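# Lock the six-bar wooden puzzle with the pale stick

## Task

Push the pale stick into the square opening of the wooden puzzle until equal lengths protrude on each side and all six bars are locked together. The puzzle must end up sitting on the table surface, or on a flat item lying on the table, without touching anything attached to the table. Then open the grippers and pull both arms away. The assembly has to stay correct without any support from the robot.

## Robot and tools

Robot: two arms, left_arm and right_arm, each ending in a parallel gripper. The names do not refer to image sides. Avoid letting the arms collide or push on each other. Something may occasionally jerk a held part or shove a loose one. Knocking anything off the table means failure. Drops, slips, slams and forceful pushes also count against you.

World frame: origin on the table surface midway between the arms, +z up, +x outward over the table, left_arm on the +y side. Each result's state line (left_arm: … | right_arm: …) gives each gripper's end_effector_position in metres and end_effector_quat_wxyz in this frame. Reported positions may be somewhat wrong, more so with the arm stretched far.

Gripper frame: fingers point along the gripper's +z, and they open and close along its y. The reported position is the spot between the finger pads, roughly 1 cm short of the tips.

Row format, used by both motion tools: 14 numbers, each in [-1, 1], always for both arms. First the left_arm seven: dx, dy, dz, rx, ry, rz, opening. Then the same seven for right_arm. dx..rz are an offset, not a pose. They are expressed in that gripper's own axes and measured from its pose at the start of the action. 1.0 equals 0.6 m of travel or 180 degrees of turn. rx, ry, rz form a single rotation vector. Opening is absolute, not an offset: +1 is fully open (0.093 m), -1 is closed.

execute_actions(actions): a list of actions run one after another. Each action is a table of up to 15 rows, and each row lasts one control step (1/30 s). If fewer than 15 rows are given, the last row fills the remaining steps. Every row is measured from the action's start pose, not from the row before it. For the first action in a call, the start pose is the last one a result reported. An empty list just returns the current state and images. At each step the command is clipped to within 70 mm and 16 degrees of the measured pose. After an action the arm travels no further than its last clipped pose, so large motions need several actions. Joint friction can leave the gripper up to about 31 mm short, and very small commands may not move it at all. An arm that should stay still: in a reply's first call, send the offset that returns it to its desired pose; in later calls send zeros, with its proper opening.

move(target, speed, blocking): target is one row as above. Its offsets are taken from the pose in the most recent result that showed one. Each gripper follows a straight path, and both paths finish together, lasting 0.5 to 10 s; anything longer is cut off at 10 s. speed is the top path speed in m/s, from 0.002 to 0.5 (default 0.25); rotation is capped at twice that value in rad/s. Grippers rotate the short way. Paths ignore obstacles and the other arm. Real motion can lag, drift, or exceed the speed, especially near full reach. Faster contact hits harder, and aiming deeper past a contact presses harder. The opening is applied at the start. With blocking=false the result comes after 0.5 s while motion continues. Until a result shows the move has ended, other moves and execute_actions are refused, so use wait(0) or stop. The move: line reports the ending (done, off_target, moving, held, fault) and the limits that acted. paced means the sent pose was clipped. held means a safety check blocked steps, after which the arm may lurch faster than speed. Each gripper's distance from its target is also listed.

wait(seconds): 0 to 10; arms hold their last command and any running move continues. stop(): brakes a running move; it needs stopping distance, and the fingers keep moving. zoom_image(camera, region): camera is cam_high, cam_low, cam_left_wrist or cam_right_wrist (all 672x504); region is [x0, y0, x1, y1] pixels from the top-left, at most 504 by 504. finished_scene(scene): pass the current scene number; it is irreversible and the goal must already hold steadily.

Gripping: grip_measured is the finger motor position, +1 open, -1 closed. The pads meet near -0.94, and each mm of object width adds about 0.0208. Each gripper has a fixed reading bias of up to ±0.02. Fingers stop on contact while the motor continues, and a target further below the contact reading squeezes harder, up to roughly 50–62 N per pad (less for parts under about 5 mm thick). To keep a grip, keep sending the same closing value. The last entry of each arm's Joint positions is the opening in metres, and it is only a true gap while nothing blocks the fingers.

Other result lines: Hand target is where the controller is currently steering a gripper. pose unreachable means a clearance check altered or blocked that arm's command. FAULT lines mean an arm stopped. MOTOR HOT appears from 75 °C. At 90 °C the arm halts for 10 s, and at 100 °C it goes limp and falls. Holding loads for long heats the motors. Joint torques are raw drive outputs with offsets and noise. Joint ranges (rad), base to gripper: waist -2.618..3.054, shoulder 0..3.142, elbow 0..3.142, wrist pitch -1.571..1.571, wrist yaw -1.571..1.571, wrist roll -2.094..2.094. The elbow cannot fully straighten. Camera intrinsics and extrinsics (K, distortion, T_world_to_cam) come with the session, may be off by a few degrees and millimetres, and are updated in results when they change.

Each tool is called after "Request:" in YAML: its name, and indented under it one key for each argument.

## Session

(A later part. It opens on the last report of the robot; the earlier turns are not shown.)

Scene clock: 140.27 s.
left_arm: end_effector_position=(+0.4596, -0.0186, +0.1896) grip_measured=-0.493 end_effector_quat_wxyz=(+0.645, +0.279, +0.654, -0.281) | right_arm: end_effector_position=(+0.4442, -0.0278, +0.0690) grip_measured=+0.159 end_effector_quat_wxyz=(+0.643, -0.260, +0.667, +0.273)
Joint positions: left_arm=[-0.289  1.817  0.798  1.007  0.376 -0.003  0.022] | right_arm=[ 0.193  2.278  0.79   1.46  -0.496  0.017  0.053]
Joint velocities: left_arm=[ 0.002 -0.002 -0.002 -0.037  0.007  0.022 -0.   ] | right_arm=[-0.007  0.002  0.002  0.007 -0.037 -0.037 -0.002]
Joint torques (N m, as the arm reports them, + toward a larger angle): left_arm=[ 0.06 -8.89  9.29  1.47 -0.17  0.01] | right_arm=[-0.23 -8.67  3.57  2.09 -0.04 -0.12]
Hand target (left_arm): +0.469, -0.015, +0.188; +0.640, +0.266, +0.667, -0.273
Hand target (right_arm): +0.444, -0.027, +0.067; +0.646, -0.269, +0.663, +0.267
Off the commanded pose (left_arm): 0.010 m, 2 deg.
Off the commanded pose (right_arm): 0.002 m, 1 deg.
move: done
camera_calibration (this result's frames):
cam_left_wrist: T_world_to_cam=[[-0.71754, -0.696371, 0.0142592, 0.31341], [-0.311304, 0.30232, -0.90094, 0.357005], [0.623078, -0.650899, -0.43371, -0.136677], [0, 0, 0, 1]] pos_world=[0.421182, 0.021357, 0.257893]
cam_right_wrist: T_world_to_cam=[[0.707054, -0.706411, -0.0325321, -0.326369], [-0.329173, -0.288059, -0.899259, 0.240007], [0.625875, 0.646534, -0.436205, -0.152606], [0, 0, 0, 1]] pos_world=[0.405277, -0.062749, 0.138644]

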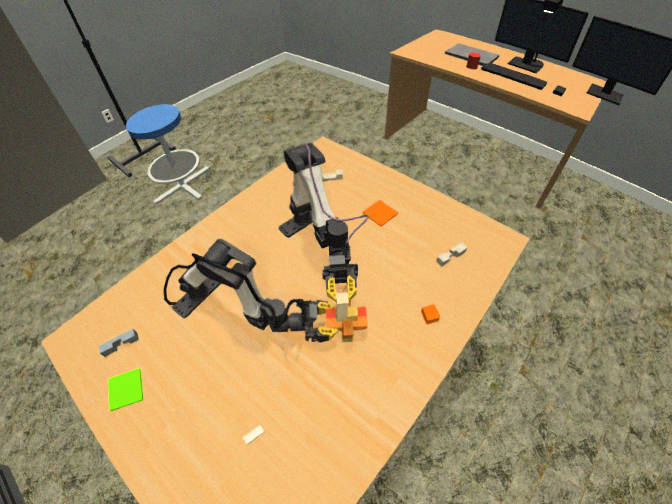

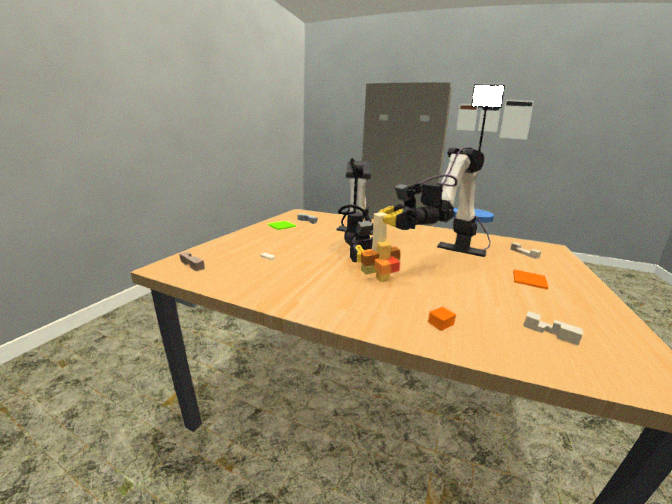

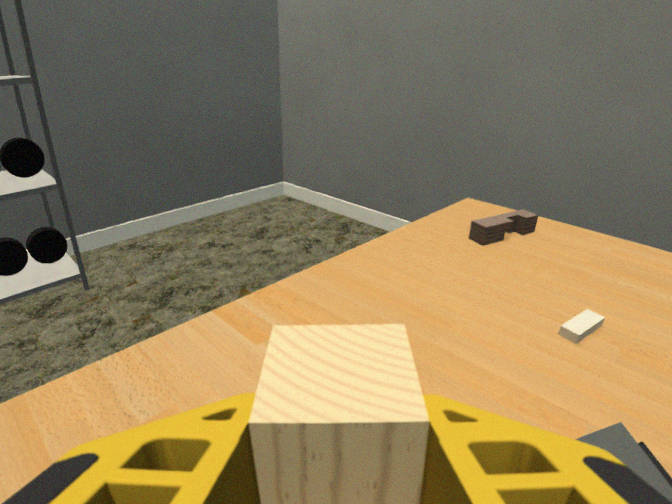

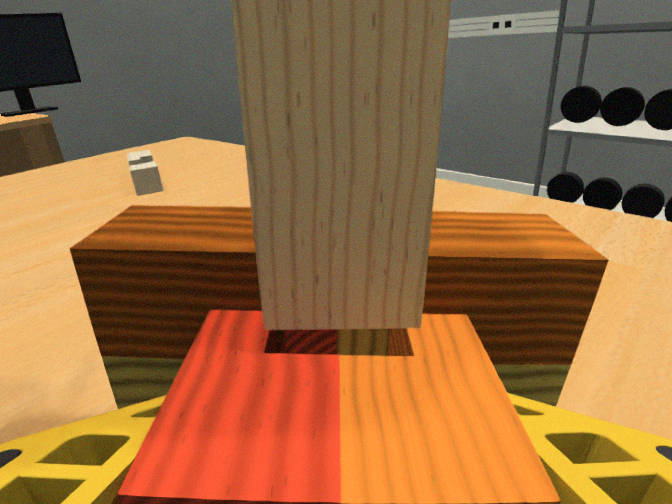

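Request:
move:
  target: [0.05,0.0,0.0,0,0.025,-0.003,-0.55, 0.003,0,0,0,0,-0.006,0.08]
  speed: 0.015

Scene clock: 144.50 s.
left_arm: end_effector_position=(+0.4588, -0.0194, +0.1894) grip_measured=-0.493 end_effector_quat_wxyz=(+0.645, +0.284, +0.652, -0.279) | right_arm: end_effector_position=(+0.4443, -0.0279, +0.0690) grip_measured=+0.159 end_effector_quat_wxyz=(+0.643, -0.258, +0.667, +0.274)
Joint positions: left_arm=[-0.289  1.817  0.798  1.006  0.383  0.008  0.022] | right_arm=[ 0.193  2.278  0.79   1.46  -0.495  0.021  0.053]
Joint velocities: left_arm=[-0.002 -0.012 -0.017 -0.007  0.022 -0.066 -0.   ] | right_arm=[-0.007 -0.007 -0.017 -0.007  0.051  0.007  0.   ]
Joint torques (N m, as the arm reports them, + toward a larger angle): left_arm=[-0.37 -6.83  5.95  1.51  0.01  0.25] | right_arm=[-0.36 -8.6   3.63  2.1   0.   -0.13]
Hand target (left_arm): +0.458, -0.018, +0.160; +0.617, +0.287, +0.680, -0.273
Hand target (right_arm): +0.444, -0.028, +0.067; +0.646, -0.266, +0.664, +0.267
Off the commanded pose (left_arm): 0.030 m, 5 deg.
Off the commanded pose (right_arm): 0.002 m, 1 deg.
move: off_target (left_arm)
camera_calibration (this result's frames):
cam_left_wrist: T_world_to_cam=[[-0.722192, -0.691682, 0.00392967, 0.316501], [-0.302917, 0.311161, -0.900789, 0.353122], [0.621837, -0.651732, -0.43424, -0.136086], [0, 0, 0, 1]] pos_world=[0.420165, 0.0203485, 0.257751]
cam_right_wrist: T_world_to_cam=[[0.706073, -0.707187, -0.0366969, -0.32586], [-0.332153, -0.284972, -0.899147, 0.241412], [0.625408, 0.647053, -0.436105, -0.152387], [0, 0, 0, 1]] pos_world=[0.405571, -0.0630461, 0.13865]

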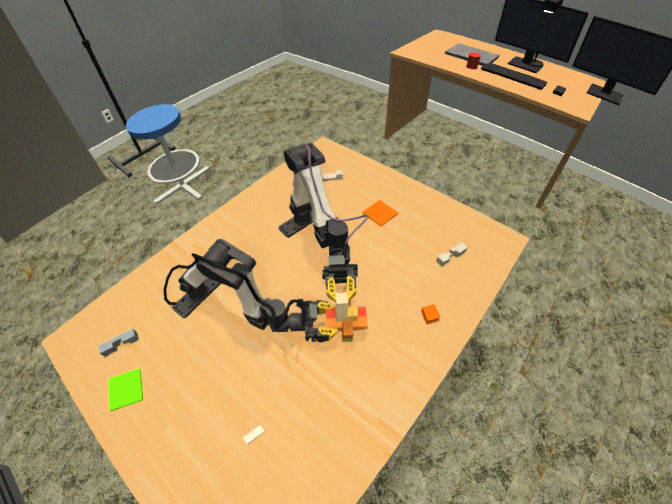

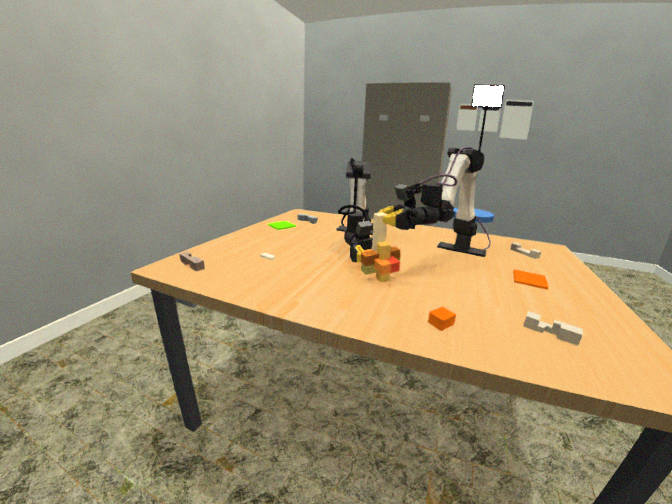

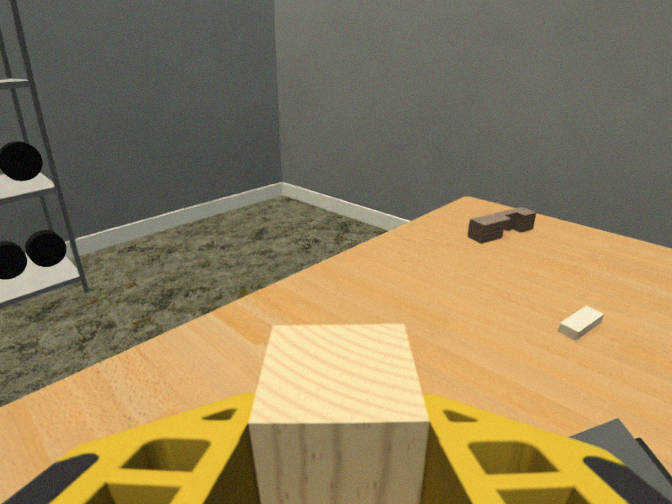

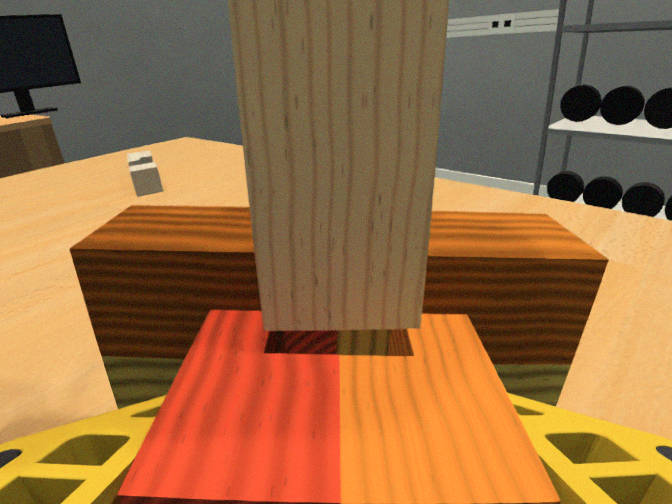

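Request:
move:
  target: [0.1,0.0,-0.004,0,0.06,-0.004,-0.55, 0.003,0,0,0,0,-0.006,0.08]
  speed: 0.03

Scene clock: 150.50 s.
left_arm: end_effector_position=(+0.4560, -0.0219, +0.1857) grip_measured=-0.493 end_effector_quat_wxyz=(+0.642, +0.306, +0.648, -0.272) | right_arm: end_effector_position=(+0.4444, -0.0280, +0.0690) grip_measured=+0.159 end_effector_quat_wxyz=(+0.643, -0.259, +0.667, +0.273)
Joint positions: left_arm=[-0.289  1.817  0.798  0.989  0.405  0.053  0.022] | right_arm=[ 0.193  2.278  0.79   1.46  -0.494  0.018  0.053]
Joint velocities: left_arm=[ 0.002 -0.012 -0.007 -0.022 -0.066 -0.022  0.001] | right_arm=[-0.022  0.007  0.007 -0.007 -0.007 -0.066  0.001]
Joint torques (N m, as the arm reports them, + toward a larger angle): left_arm=[-0.24 -6.64  4.93  0.77 -0.13  0.37] | right_arm=[-0.19 -8.66  3.52  2.13 -0.01 -0.1 ]
Hand target (left_arm): +0.452, -0.015, +0.131; +0.580, +0.308, +0.709, -0.256
Hand target (right_arm): +0.444, -0.028, +0.067; +0.645, -0.264, +0.665, +0.268
Off the commanded pose (left_arm): 0.056 m, 10 deg.
Off the commanded pose (right_arm): 0.002 m, 1 deg.
move: off_target (left_arm)
camera_calibration (this result's frames):
cam_left_wrist: T_world_to_cam=[[-0.73788, -0.674048, -0.0345152, 0.327376], [-0.278847, 0.351026, -0.893882, 0.33829], [0.614635, -0.649954, -0.446972, -0.131878], [0, 0, 0, 1]] pos_world=[0.416952, 0.0162042, 0.254746]
cam_right_wrist: T_world_to_cam=[[0.705661, -0.707751, -0.0336299, -0.326033], [-0.330433, -0.286729, -0.899222, 0.240606], [0.626783, 0.645658, -0.436198, -0.153028], [0, 0, 0, 1]] pos_world=[0.405488, -0.0629577, 0.138643]

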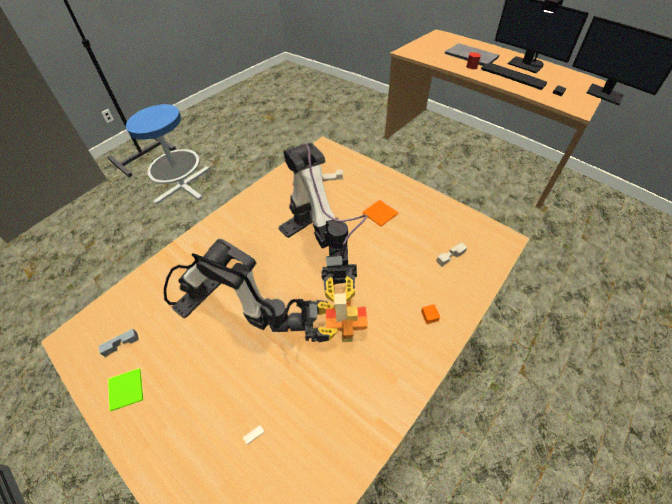

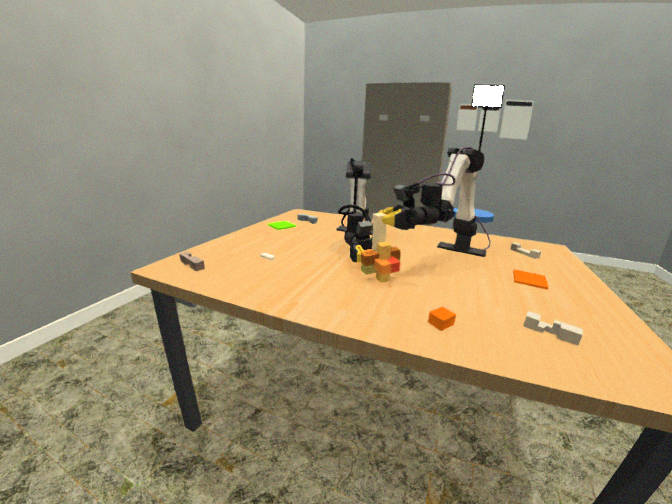

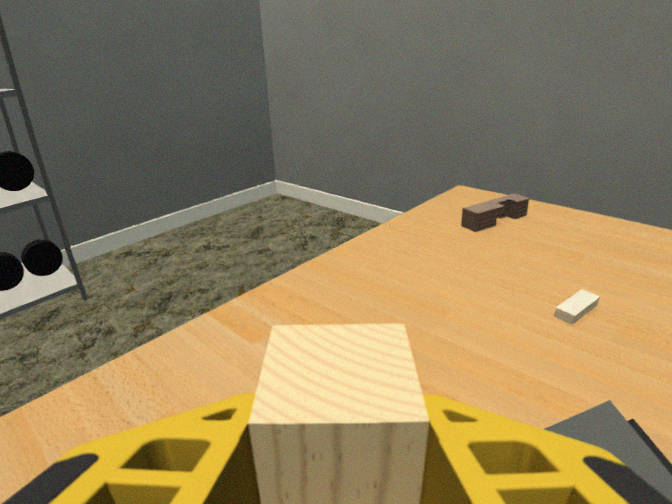

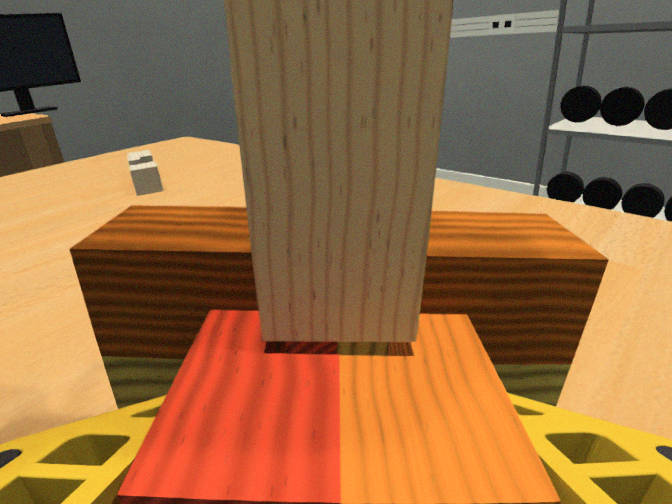

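Request:
move:
  target: [0.09,0.01,-0.004,-0.011,0.055,-0.045,-0.55, 0.003,0,0,0,0,-0.006,0.08]
  speed: 0.03

Scene clock: 156.60 s.
left_arm: end_effector_position=(+0.4595, -0.0182, +0.1813) grip_measured=-0.493 end_effector_quat_wxyz=(+0.631, +0.279, +0.667, -0.281) | right_arm: end_effector_position=(+0.4439, -0.0275, +0.0690) grip_measured=+0.159 end_effector_quat_wxyz=(+0.645, -0.265, +0.665, +0.269)
Joint positions: left_arm=[-0.287  1.817  0.798  0.97   0.378 -0.004  0.022] | right_arm=[ 0.193  2.278  0.79   1.46  -0.498  0.002  0.053]
Joint velocities: left_arm=[ 0.002  0.002 -0.002  0.022  0.066 -0.066  0.   ] | right_arm=[ 0.007  0.002  0.002  0.007  0.051 -0.007 -0.   ]
Joint torques (N m, as the arm reports them, + toward a larger angle): left_arm=[ 0.19 -6.82  5.65  0.86  0.09 -0.02] | right_arm=[-0.27 -8.7   3.66  2.12  0.03  0.03]
Hand target (left_arm): +0.455, -0.012, +0.133; +0.570, +0.272, +0.724, -0.279
Hand target (right_arm): +0.444, -0.028, +0.067; +0.646, -0.265, +0.665, +0.266
Off the commanded pose (left_arm): 0.049 m, 10 deg.
Off the commanded pose (right_arm): 0.002 m, 0 deg.
move: off_target (left_arm)
camera_calibration (this result's frames):
cam_left_wrist: T_world_to_cam=[[-0.717065, -0.69643, 0.0283332, 0.310952], [-0.341294, 0.315383, -0.885467, 0.360606], [0.60773, -0.644608, -0.463837, -0.127264], [0, 0, 0, 1]] pos_world=[0.423388, 0.0207924, 0.251465]
cam_right_wrist: T_world_to_cam=[[0.709171, -0.704805, -0.0181009, -0.327875], [-0.319307, -0.298184, -0.899516, 0.235363], [0.628586, 0.64369, -0.436513, -0.153874], [0, 0, 0, 1]] pos_world=[0.404395, -0.0618588, 0.13861]

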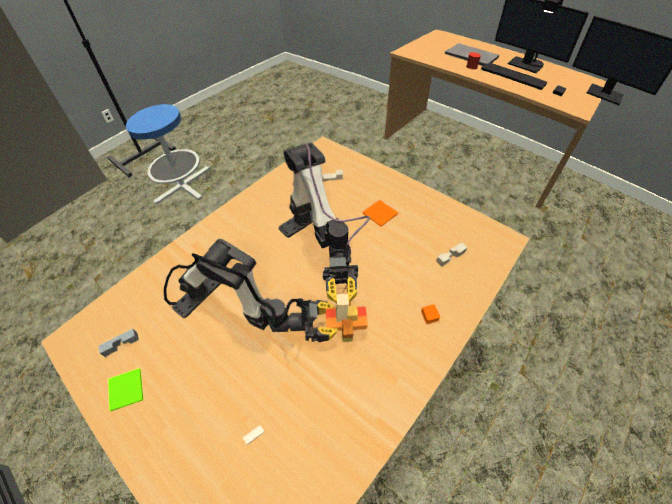

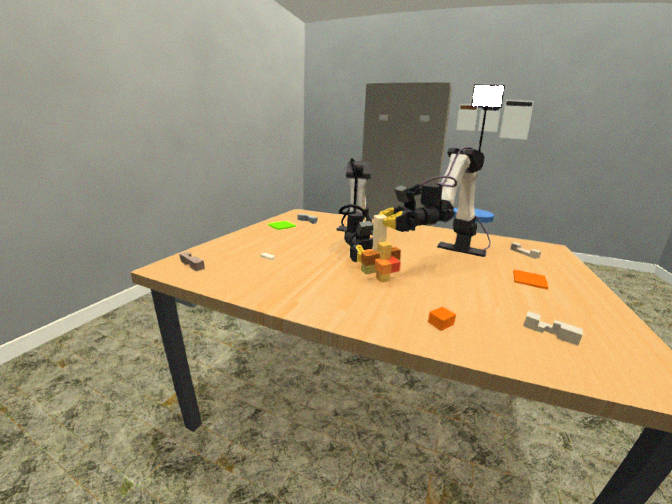

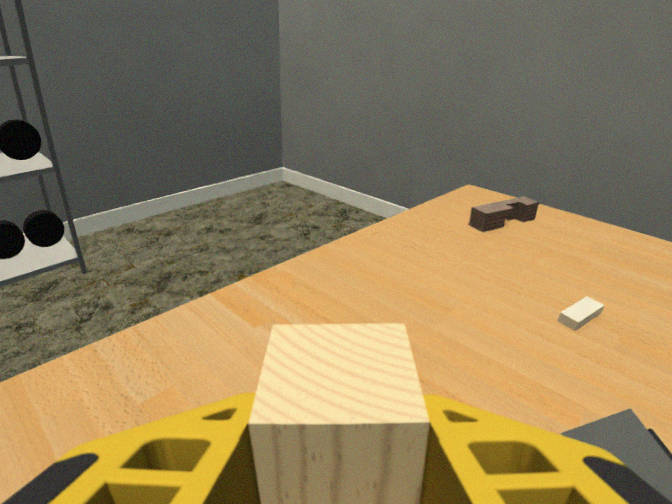

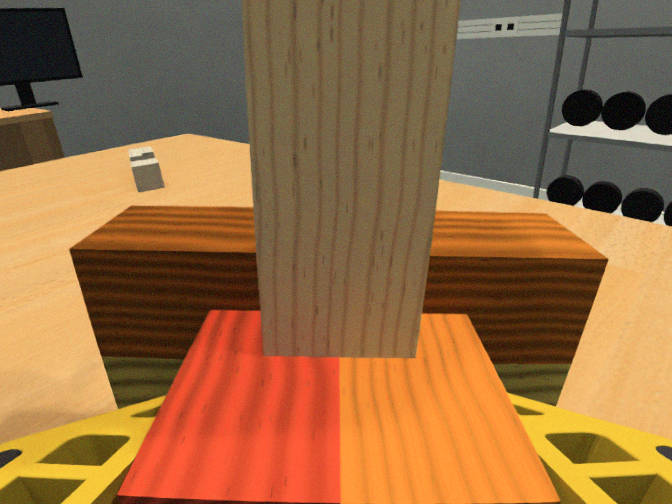

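Request:
move:
  target: [0.08,0.004,-0.004,-0.003,0.02,-0.002,-0.55, 0.003,0,0,0,0,0,0.08]
  speed: 0.03

Scene clock: 159.73 s.
left_arm: end_effector_position=(+0.4566, -0.0185, +0.1818) grip_measured=-0.493 end_effector_quat_wxyz=(+0.653, +0.283, +0.643, -0.283) | right_arm: end_effector_position=(+0.4444, -0.0280, +0.0690) grip_measured=+0.159 end_effector_quat_wxyz=(+0.645, -0.263, +0.665, +0.268)
Joint positions: left_arm=[-0.287  1.855  0.771  1.098  0.387 -0.     0.022] | right_arm=[ 0.193  2.278  0.79   1.46  -0.494  0.004  0.053]
Joint velocities: left_arm=[-0.012 -0.002  0.002 -0.081 -0.007  0.022 -0.002] | right_arm=[ 0.002 -0.007 -0.002 -0.007  0.007 -0.022 -0.   ]
Joint torques (N m, as the arm reports them, + toward a larger angle): left_arm=[ 0.09 -5.46  4.17  1.45 -0.05  0.32] | right_arm=[-0.25 -8.67  3.57  2.11 -0.06  0.03]
Hand target (left_arm): +0.454, -0.013, +0.135; +0.611, +0.284, +0.688, -0.271
Hand target (right_arm): +0.444, -0.027, +0.067; +0.645, -0.265, +0.665, +0.269
Off the commanded pose (left_arm): 0.049 m, 7 deg.
Off the commanded pose (right_arm): 0.002 m, 0 deg.
move: off_target (left_arm)
camera_calibration (this result's frames):
cam_left_wrist: T_world_to_cam=[[-0.724622, -0.689144, 0.00194943, 0.317053], [-0.284631, 0.296705, -0.911565, 0.338696], [0.627621, -0.661095, -0.411151, -0.144461], [0, 0, 0, 1]] pos_world=[0.416814, 0.0224995, 0.24873]
cam_right_wrist: T_world_to_cam=[[0.706174, -0.707779, -0.0191445, -0.327261], [-0.321252, -0.296194, -0.899481, 0.236279], [0.630963, 0.64134, -0.43654, -0.154983], [0, 0, 0, 1]] pos_world=[0.404797, -0.0622472, 0.138607]

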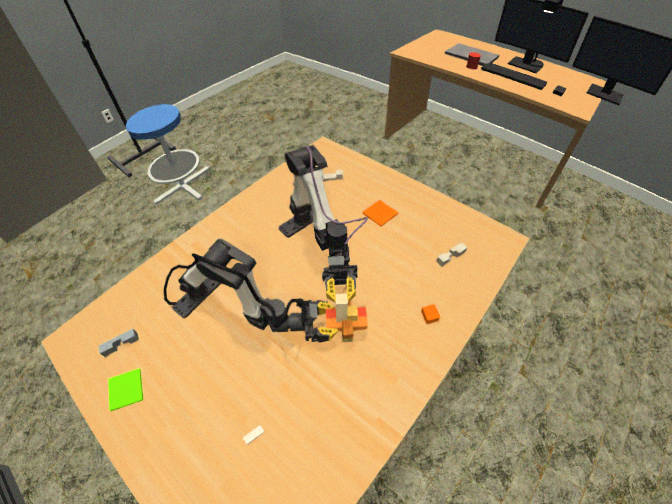

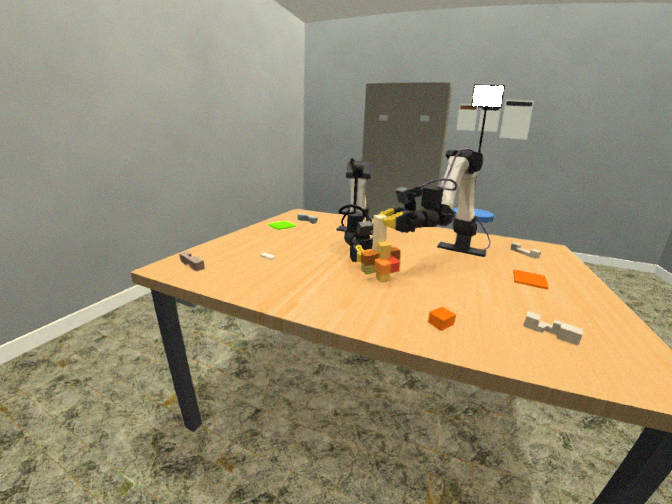

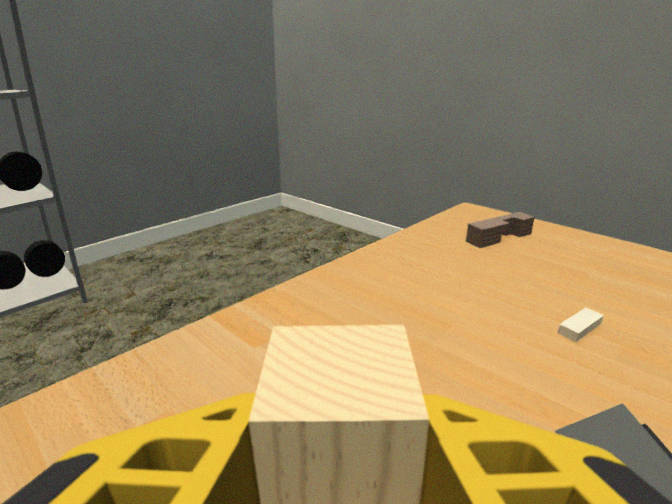

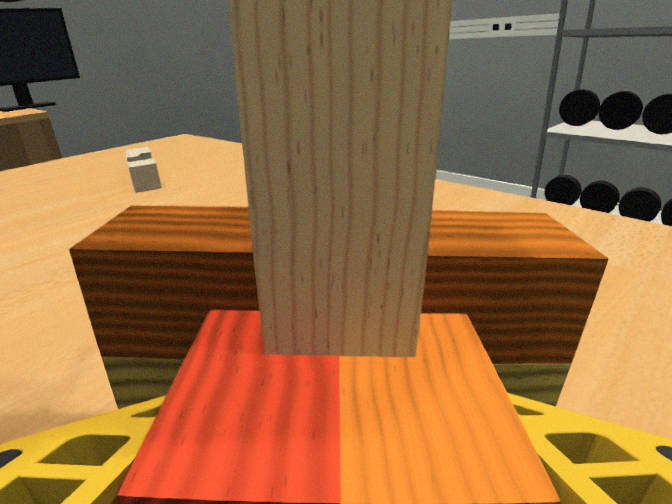

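Request:
zoom_image:
  camera: "cam_right_wrist"
  region: [240, 290, 440, 390]

Region (240, 290, 440, 390) of cam_right_wrist's 672x504 image, scaled by 2.520, with more detail than that image has.

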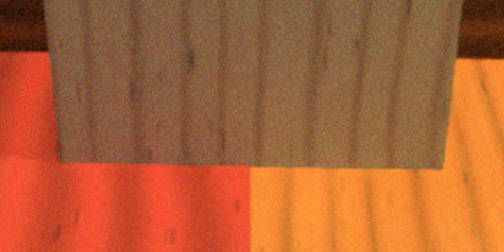

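Request:
move:
  target: [-0.004,0.014,0.003,-0.016,0.008,0.004,-0.55, 0.003,0,0,0,0,0,0.3]
  speed: 0.02

Request:
move:
  target: [0.05,0.012,0.0,-0.012,0.03,-0.008,-0.55, 0.003,0,0,0,0,0,0.3]
  speed: 0.02

Scene clock: 165.33 s.
left_arm: end_effector_position=(+0.4567, -0.0179, +0.1821) grip_measured=-0.493 end_effector_quat_wxyz=(+0.652, +0.282, +0.646, -0.279) | right_arm: end_effector_position=(+0.4444, -0.0280, +0.0688) grip_measured=+0.303 end_effector_quat_wxyz=(+0.646, -0.265, +0.665, +0.266)
Joint positions: left_arm=[-0.289  1.845  0.771  1.08   0.378  0.004  0.022] | right_arm=[ 0.193  2.278  0.79   1.459 -0.494 -0.001  0.06 ]
Joint velocities: left_arm=[-0.027 -0.012 -0.012  0.051 -0.095  0.007  0.   ] | right_arm=[-0.022 -0.002  0.002  0.066  0.051  0.081  0.002]
Joint torques (N m, as the arm reports them, + toward a larger angle): left_arm=[ -0.17 -10.28   8.34   1.42  -0.33   0.32] | right_arm=[-0.26 -8.56  3.6   2.08 -0.05  0.07]
Hand target (left_arm): +0.464, -0.014, +0.184; +0.654, +0.274, +0.656, -0.260
Hand target (right_arm): +0.444, -0.028, +0.067; +0.645, -0.264, +0.665, +0.268
Off the commanded pose (left_arm): 0.009 m, 3 deg.
Off the commanded pose (right_arm): 0.002 m, 0 deg.
move: off_target (left_arm)
camera_calibration (this result's frames):
cam_left_wrist: T_world_to_cam=[[-0.719308, -0.694691, 0.000632333, 0.315197], [-0.291148, 0.300638, -0.908212, 0.341251], [0.630737, -0.653468, -0.41851, -0.1439], [0, 0, 0, 1]] pos_world=[0.416841, 0.0223377, 0.249506]
cam_right_wrist: T_world_to_cam=[[0.706025, -0.708029, -0.0149308, -0.327557], [-0.319124, -0.299258, -0.899225, 0.235075], [0.632209, 0.63964, -0.437233, -0.155606], [0, 0, 0, 1]] pos_world=[0.404657, -0.06204, 0.138458]

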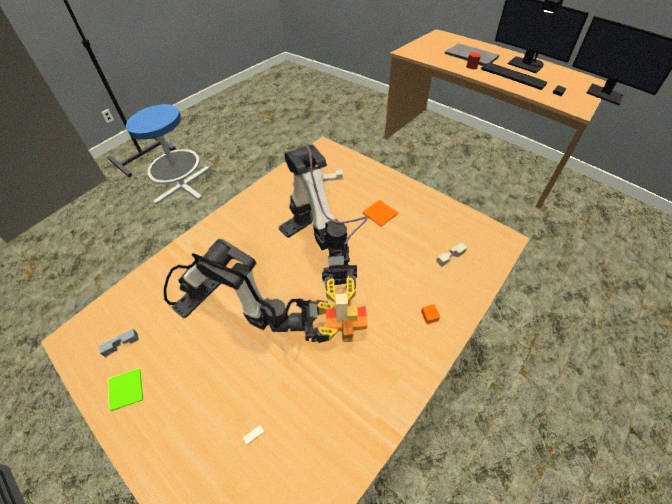

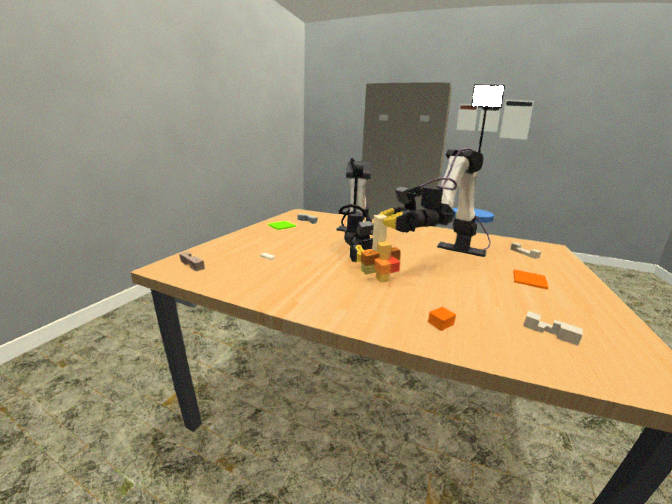

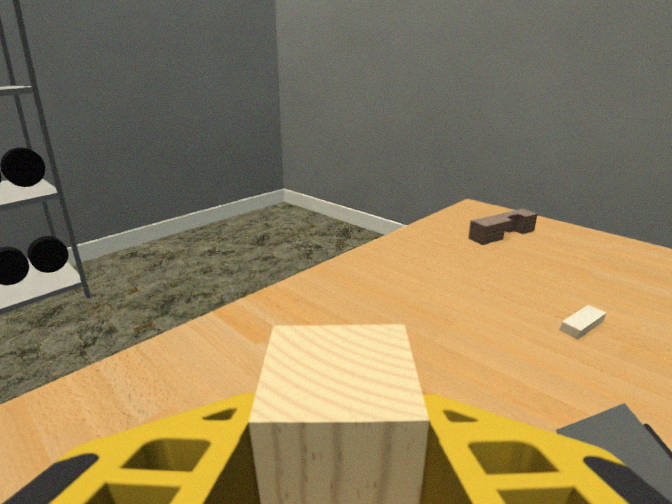

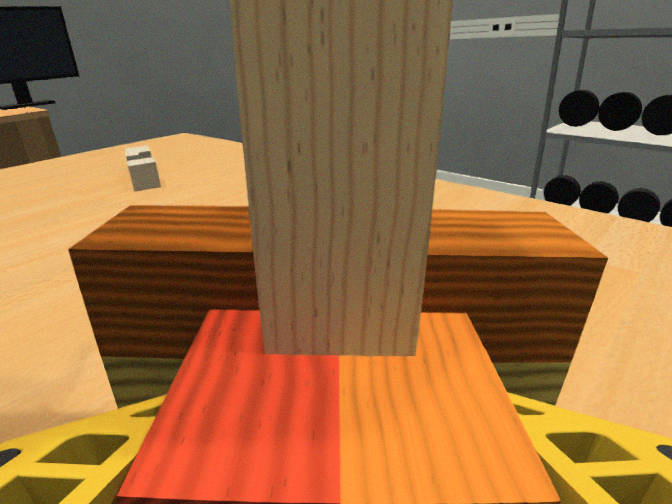

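Scene clock: 168.17 s.
left_arm: end_effector_position=(+0.4566, -0.0180, +0.1818) grip_measured=-0.493 end_effector_quat_wxyz=(+0.651, +0.282, +0.647, -0.280) | right_arm: end_effector_position=(+0.4444, -0.0280, +0.0688) grip_measured=+0.303 end_effector_quat_wxyz=(+0.646, -0.265, +0.665, +0.266)
Joint positions: left_arm=[-0.289  1.845  0.771  1.078  0.379  0.004  0.022] | right_arm=[ 0.193  2.278  0.79   1.459 -0.494 -0.002  0.06 ]
Joint velocities: left_arm=[-0.007 -0.022  0.002 -0.051 -0.022  0.007  0.001] | right_arm=[ 0.002  0.007  0.002  0.022  0.022  0.007 -0.   ]
Joint torques (N m, as the arm reports them, + toward a larger angle): left_arm=[-0.12 -7.5   6.28  1.25 -0.27  0.25] | right_arm=[-0.37 -8.67  3.63  2.09 -0.01  0.06]
Hand target (left_arm): +0.460, -0.012, +0.152; +0.622, +0.276, +0.684, -0.262
Hand target (right_arm): +0.444, -0.028, +0.067; +0.646, -0.265, +0.665, +0.266
Off the commanded pose (left_arm): 0.031 m, 6 deg.
Off the commanded pose (right_arm): 0.002 m, 0 deg.
move: off_target (left_arm)
camera_calibration (this result's frames):
cam_left_wrist: T_world_to_cam=[[-0.719837, -0.694142, 0.00155531, 0.315153], [-0.292424, 0.301215, -0.907611, 0.341415], [0.629542, -0.653787, -0.419809, -0.143271], [0, 0, 0, 1]] pos_world=[0.416892, 0.0222531, 0.249235]
cam_right_wrist: T_world_to_cam=[[0.706046, -0.708024, -0.0141683, -0.327618], [-0.318641, -0.299756, -0.89923, 0.234847], [0.632429, 0.639413, -0.437247, -0.155709], [0, 0, 0, 1]] pos_world=[0.404621, -0.0620026, 0.138456]

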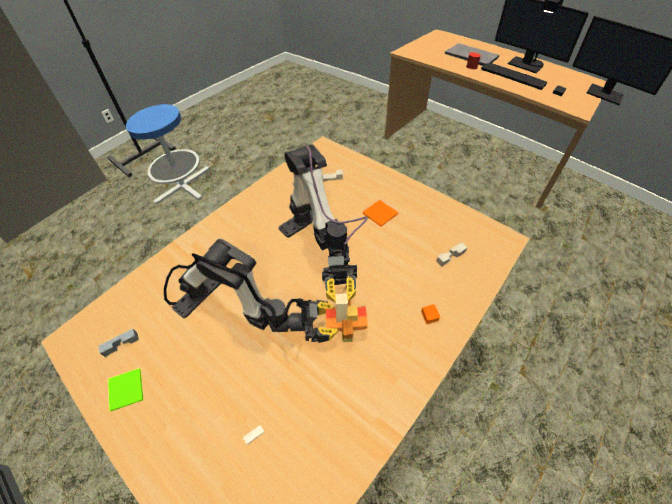

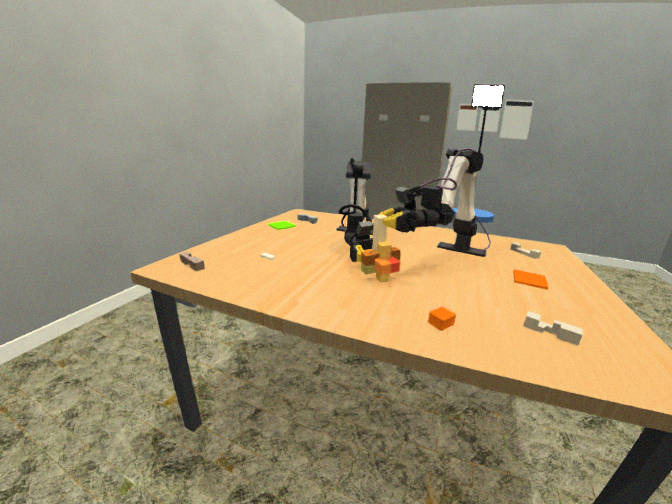

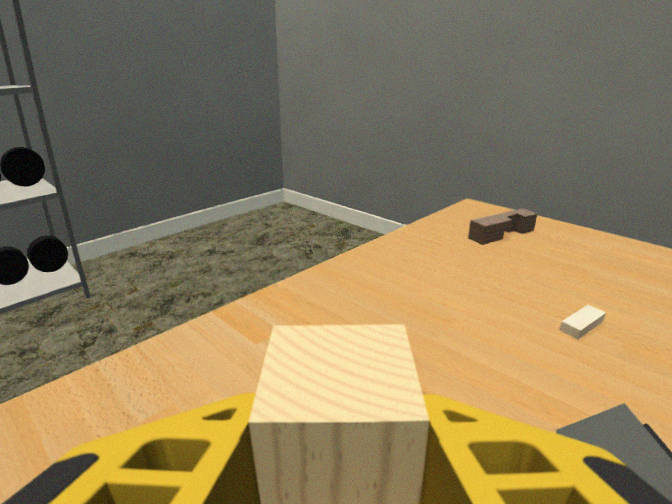

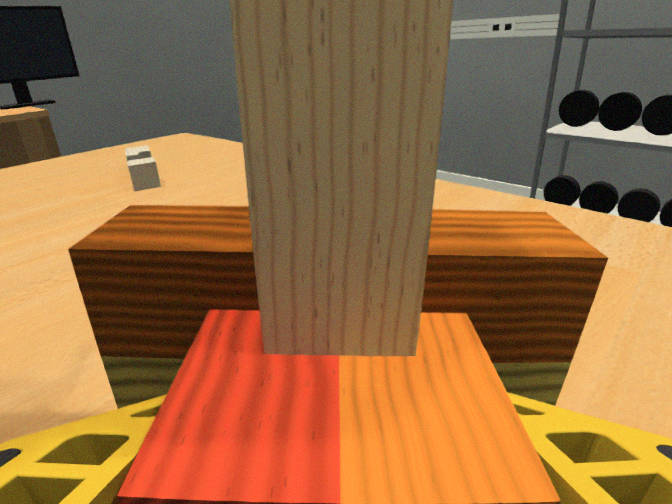

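Request:
move:
  target: [0,0,0,0,-0.005,0,-0.55, 0.003,0,0,0,0,0,0.2]
  speed: 0.02

Request:
execute_actions:
  actions:
    - [[0,0,0,0,-0.005,0,-0.3,0.003,0,0,0,0,0,0.2]]
    - [[0,0,0,0,-0.005,0,-0.1,0.003,0,0,0,0,0,0.2]]

Scene clock: 171.70 s.
left_arm: end_effector_position=(+0.4563, -0.0183, +0.1832) grip_measured=-0.493 end_effector_quat_wxyz=(+0.653, +0.282, +0.645, -0.281) | right_arm: end_effector_position=(+0.4444, -0.0280, +0.0688) grip_measured=+0.215 end_effector_quat_wxyz=(+0.646, -0.265, +0.665, +0.266)
Joint positions: left_arm=[-0.289  1.845  0.771  1.084  0.381  0.003  0.022] | right_arm=[ 0.193  2.278  0.79   1.459 -0.494 -0.002  0.055]
Joint velocities: left_arm=[-0.007  0.002  0.002  0.022 -0.066 -0.139 -0.001] | right_arm=[-0.022 -0.012  0.002 -0.037 -0.022  0.022 -0.   ]
Joint torques (N m, as the arm reports them, + toward a larger angle): left_arm=[-0.23 -8.28  6.6   2.12  0.07  0.06] | right_arm=[-0.35 -8.67  3.59  2.09  0.    0.07]
Hand target (left_arm): +0.456, -0.018, +0.182; +0.656, +0.280, +0.642, -0.282
Hand target (right_arm): +0.444, -0.028, +0.067; +0.646, -0.265, +0.665, +0.266
Off the commanded pose (left_arm): 0.001 m, 1 deg.
Off the commanded pose (right_arm): 0.002 m, 0 deg.
move: done
camera_calibration (this result's frames):
cam_left_wrist: T_world_to_cam=[[-0.721434, -0.692483, 0.000495147, 0.315715], [-0.287464, 0.298831, -0.909981, 0.340811], [0.629998, -0.656633, -0.41465, -0.143873], [0, 0, 0, 1]] pos_world=[0.416378, 0.022311, 0.250318]
cam_right_wrist: T_world_to_cam=[[0.706046, -0.708024, -0.0141683, -0.327618], [-0.318641, -0.299756, -0.89923, 0.234847], [0.632429, 0.639413, -0.437247, -0.155709], [0, 0, 0, 1]] pos_world=[0.404621, -0.0620026, 0.138456]

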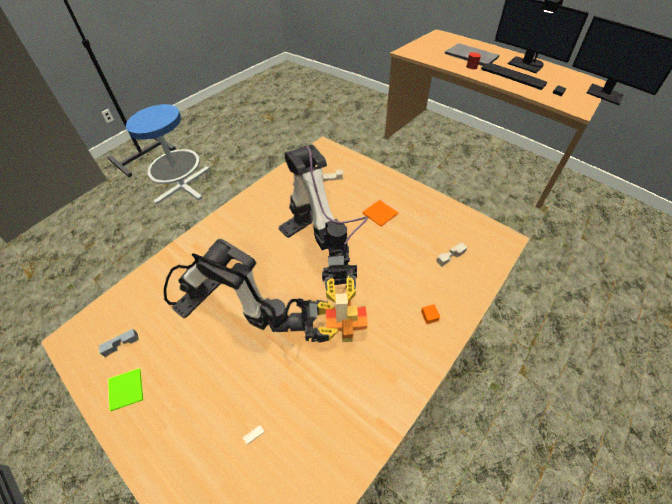

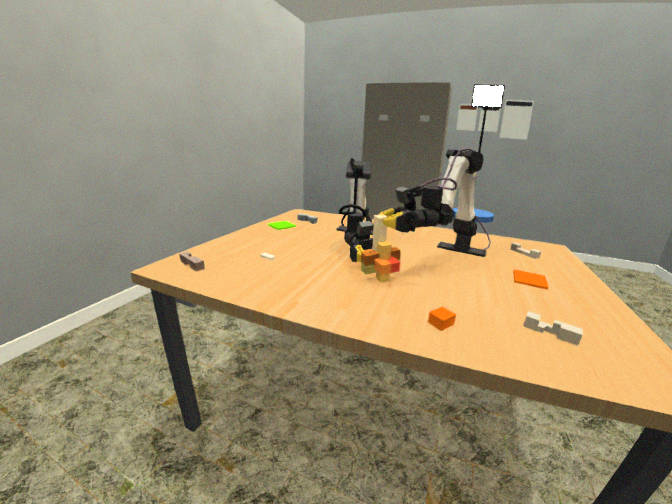

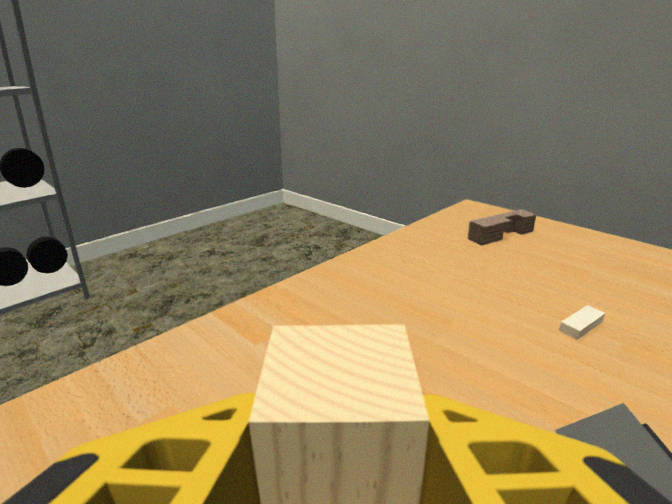

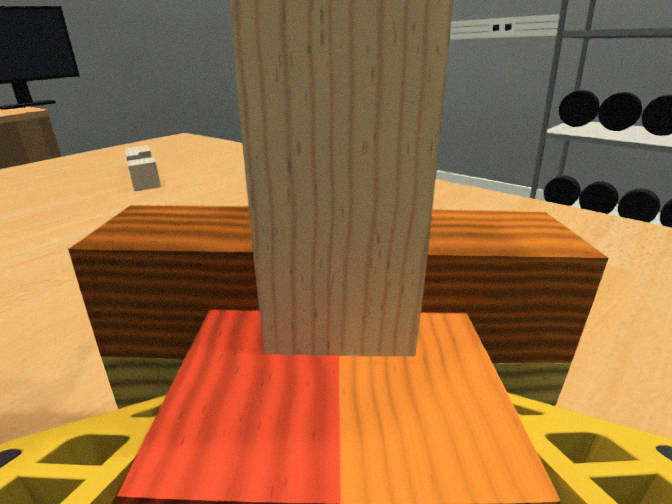

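Scene clock: 172.70 s.
left_arm: end_effector_position=(+0.4562, -0.0182, +0.1860) grip_measured=-0.102 end_effector_quat_wxyz=(+0.657, +0.281, +0.641, -0.282) | right_arm: end_effector_position=(+0.4444, -0.0280, +0.0688) grip_measured=+0.215 end_effector_quat_wxyz=(+0.646, -0.265, +0.665, +0.266)
Joint positions: left_arm=[-0.289  1.845  0.771  1.097  0.381  0.     0.04 ] | right_arm=[ 0.193  2.278  0.79   1.459 -0.494 -0.002  0.055]
Joint velocities: left_arm=[-0.002  0.007  0.002 -0.022  0.037  0.022  0.   ] | right_arm=[-0.012  0.007  0.007  0.095  0.007  0.022  0.   ]
Joint torques (N m, as the arm reports them, + toward a larger angle): left_arm=[-0.16 -8.24  6.68  2.07  0.07  0.06] | right_arm=[-0.43 -8.78  3.61  2.08 -0.01  0.01]
Hand target (left_arm): +0.456, -0.018, +0.184; +0.658, +0.279, +0.639, -0.283
Hand target (right_arm): +0.444, -0.028, +0.067; +0.646, -0.265, +0.665, +0.266
Off the commanded pose (left_arm): 0.003 m, 0 deg.
Off the commanded pose (right_arm): 0.002 m, 0 deg.
camera_calibration (this result's frames):
cam_left_wrist: T_world_to_cam=[[-0.721453, -0.692462, -0.00160777, 0.316097], [-0.278892, 0.292692, -0.914631, 0.340194], [0.633818, -0.659415, -0.404286, -0.146389], [0, 0, 0, 1]] pos_world=[0.415711, 0.0227821, 0.252477]
cam_right_wrist: T_world_to_cam=[[0.706046, -0.708024, -0.0141683, -0.327618], [-0.318641, -0.299756, -0.89923, 0.234847], [0.632429, 0.639413, -0.437247, -0.155709], [0, 0, 0, 1]] pos_world=[0.404621, -0.0620026, 0.138456]

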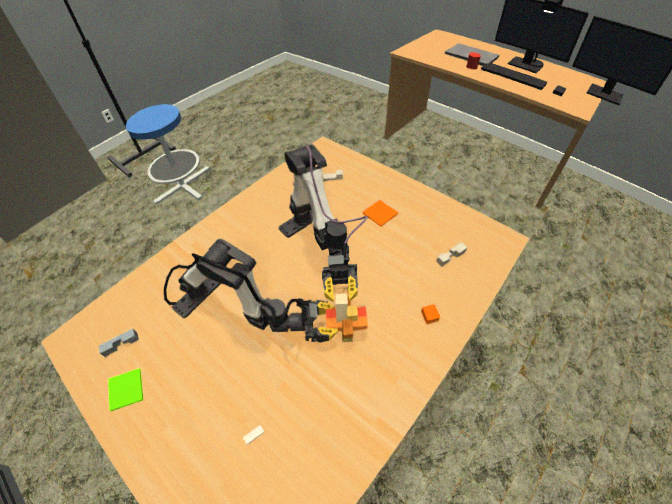

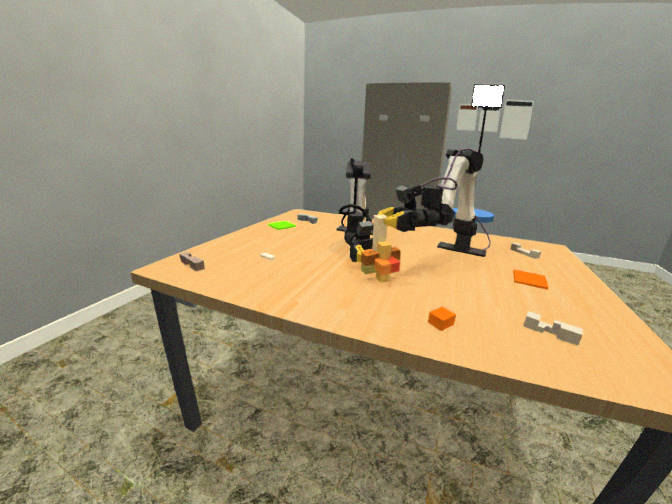

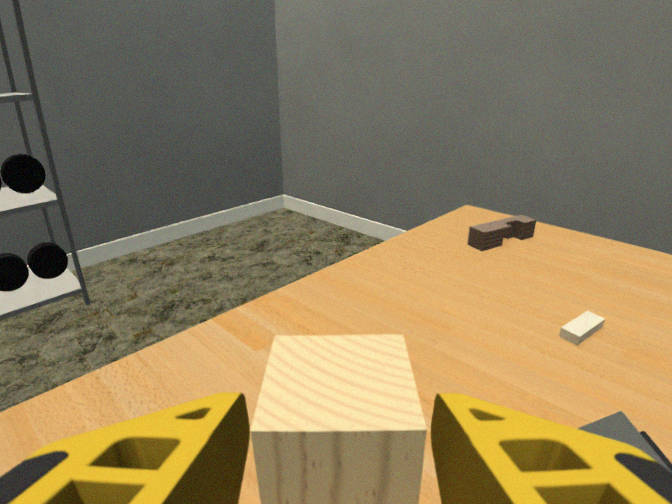

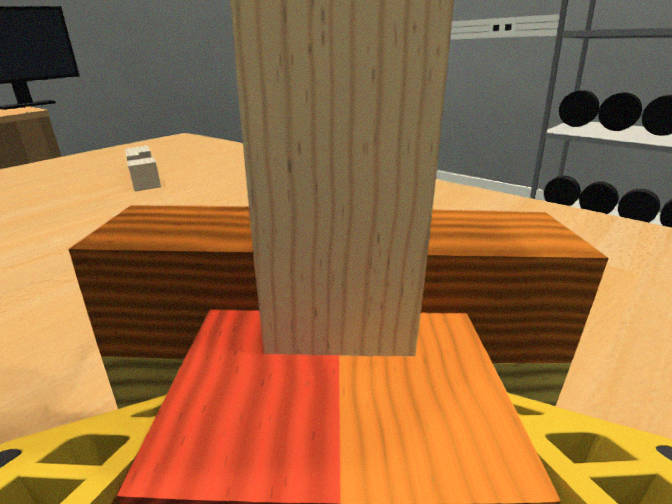

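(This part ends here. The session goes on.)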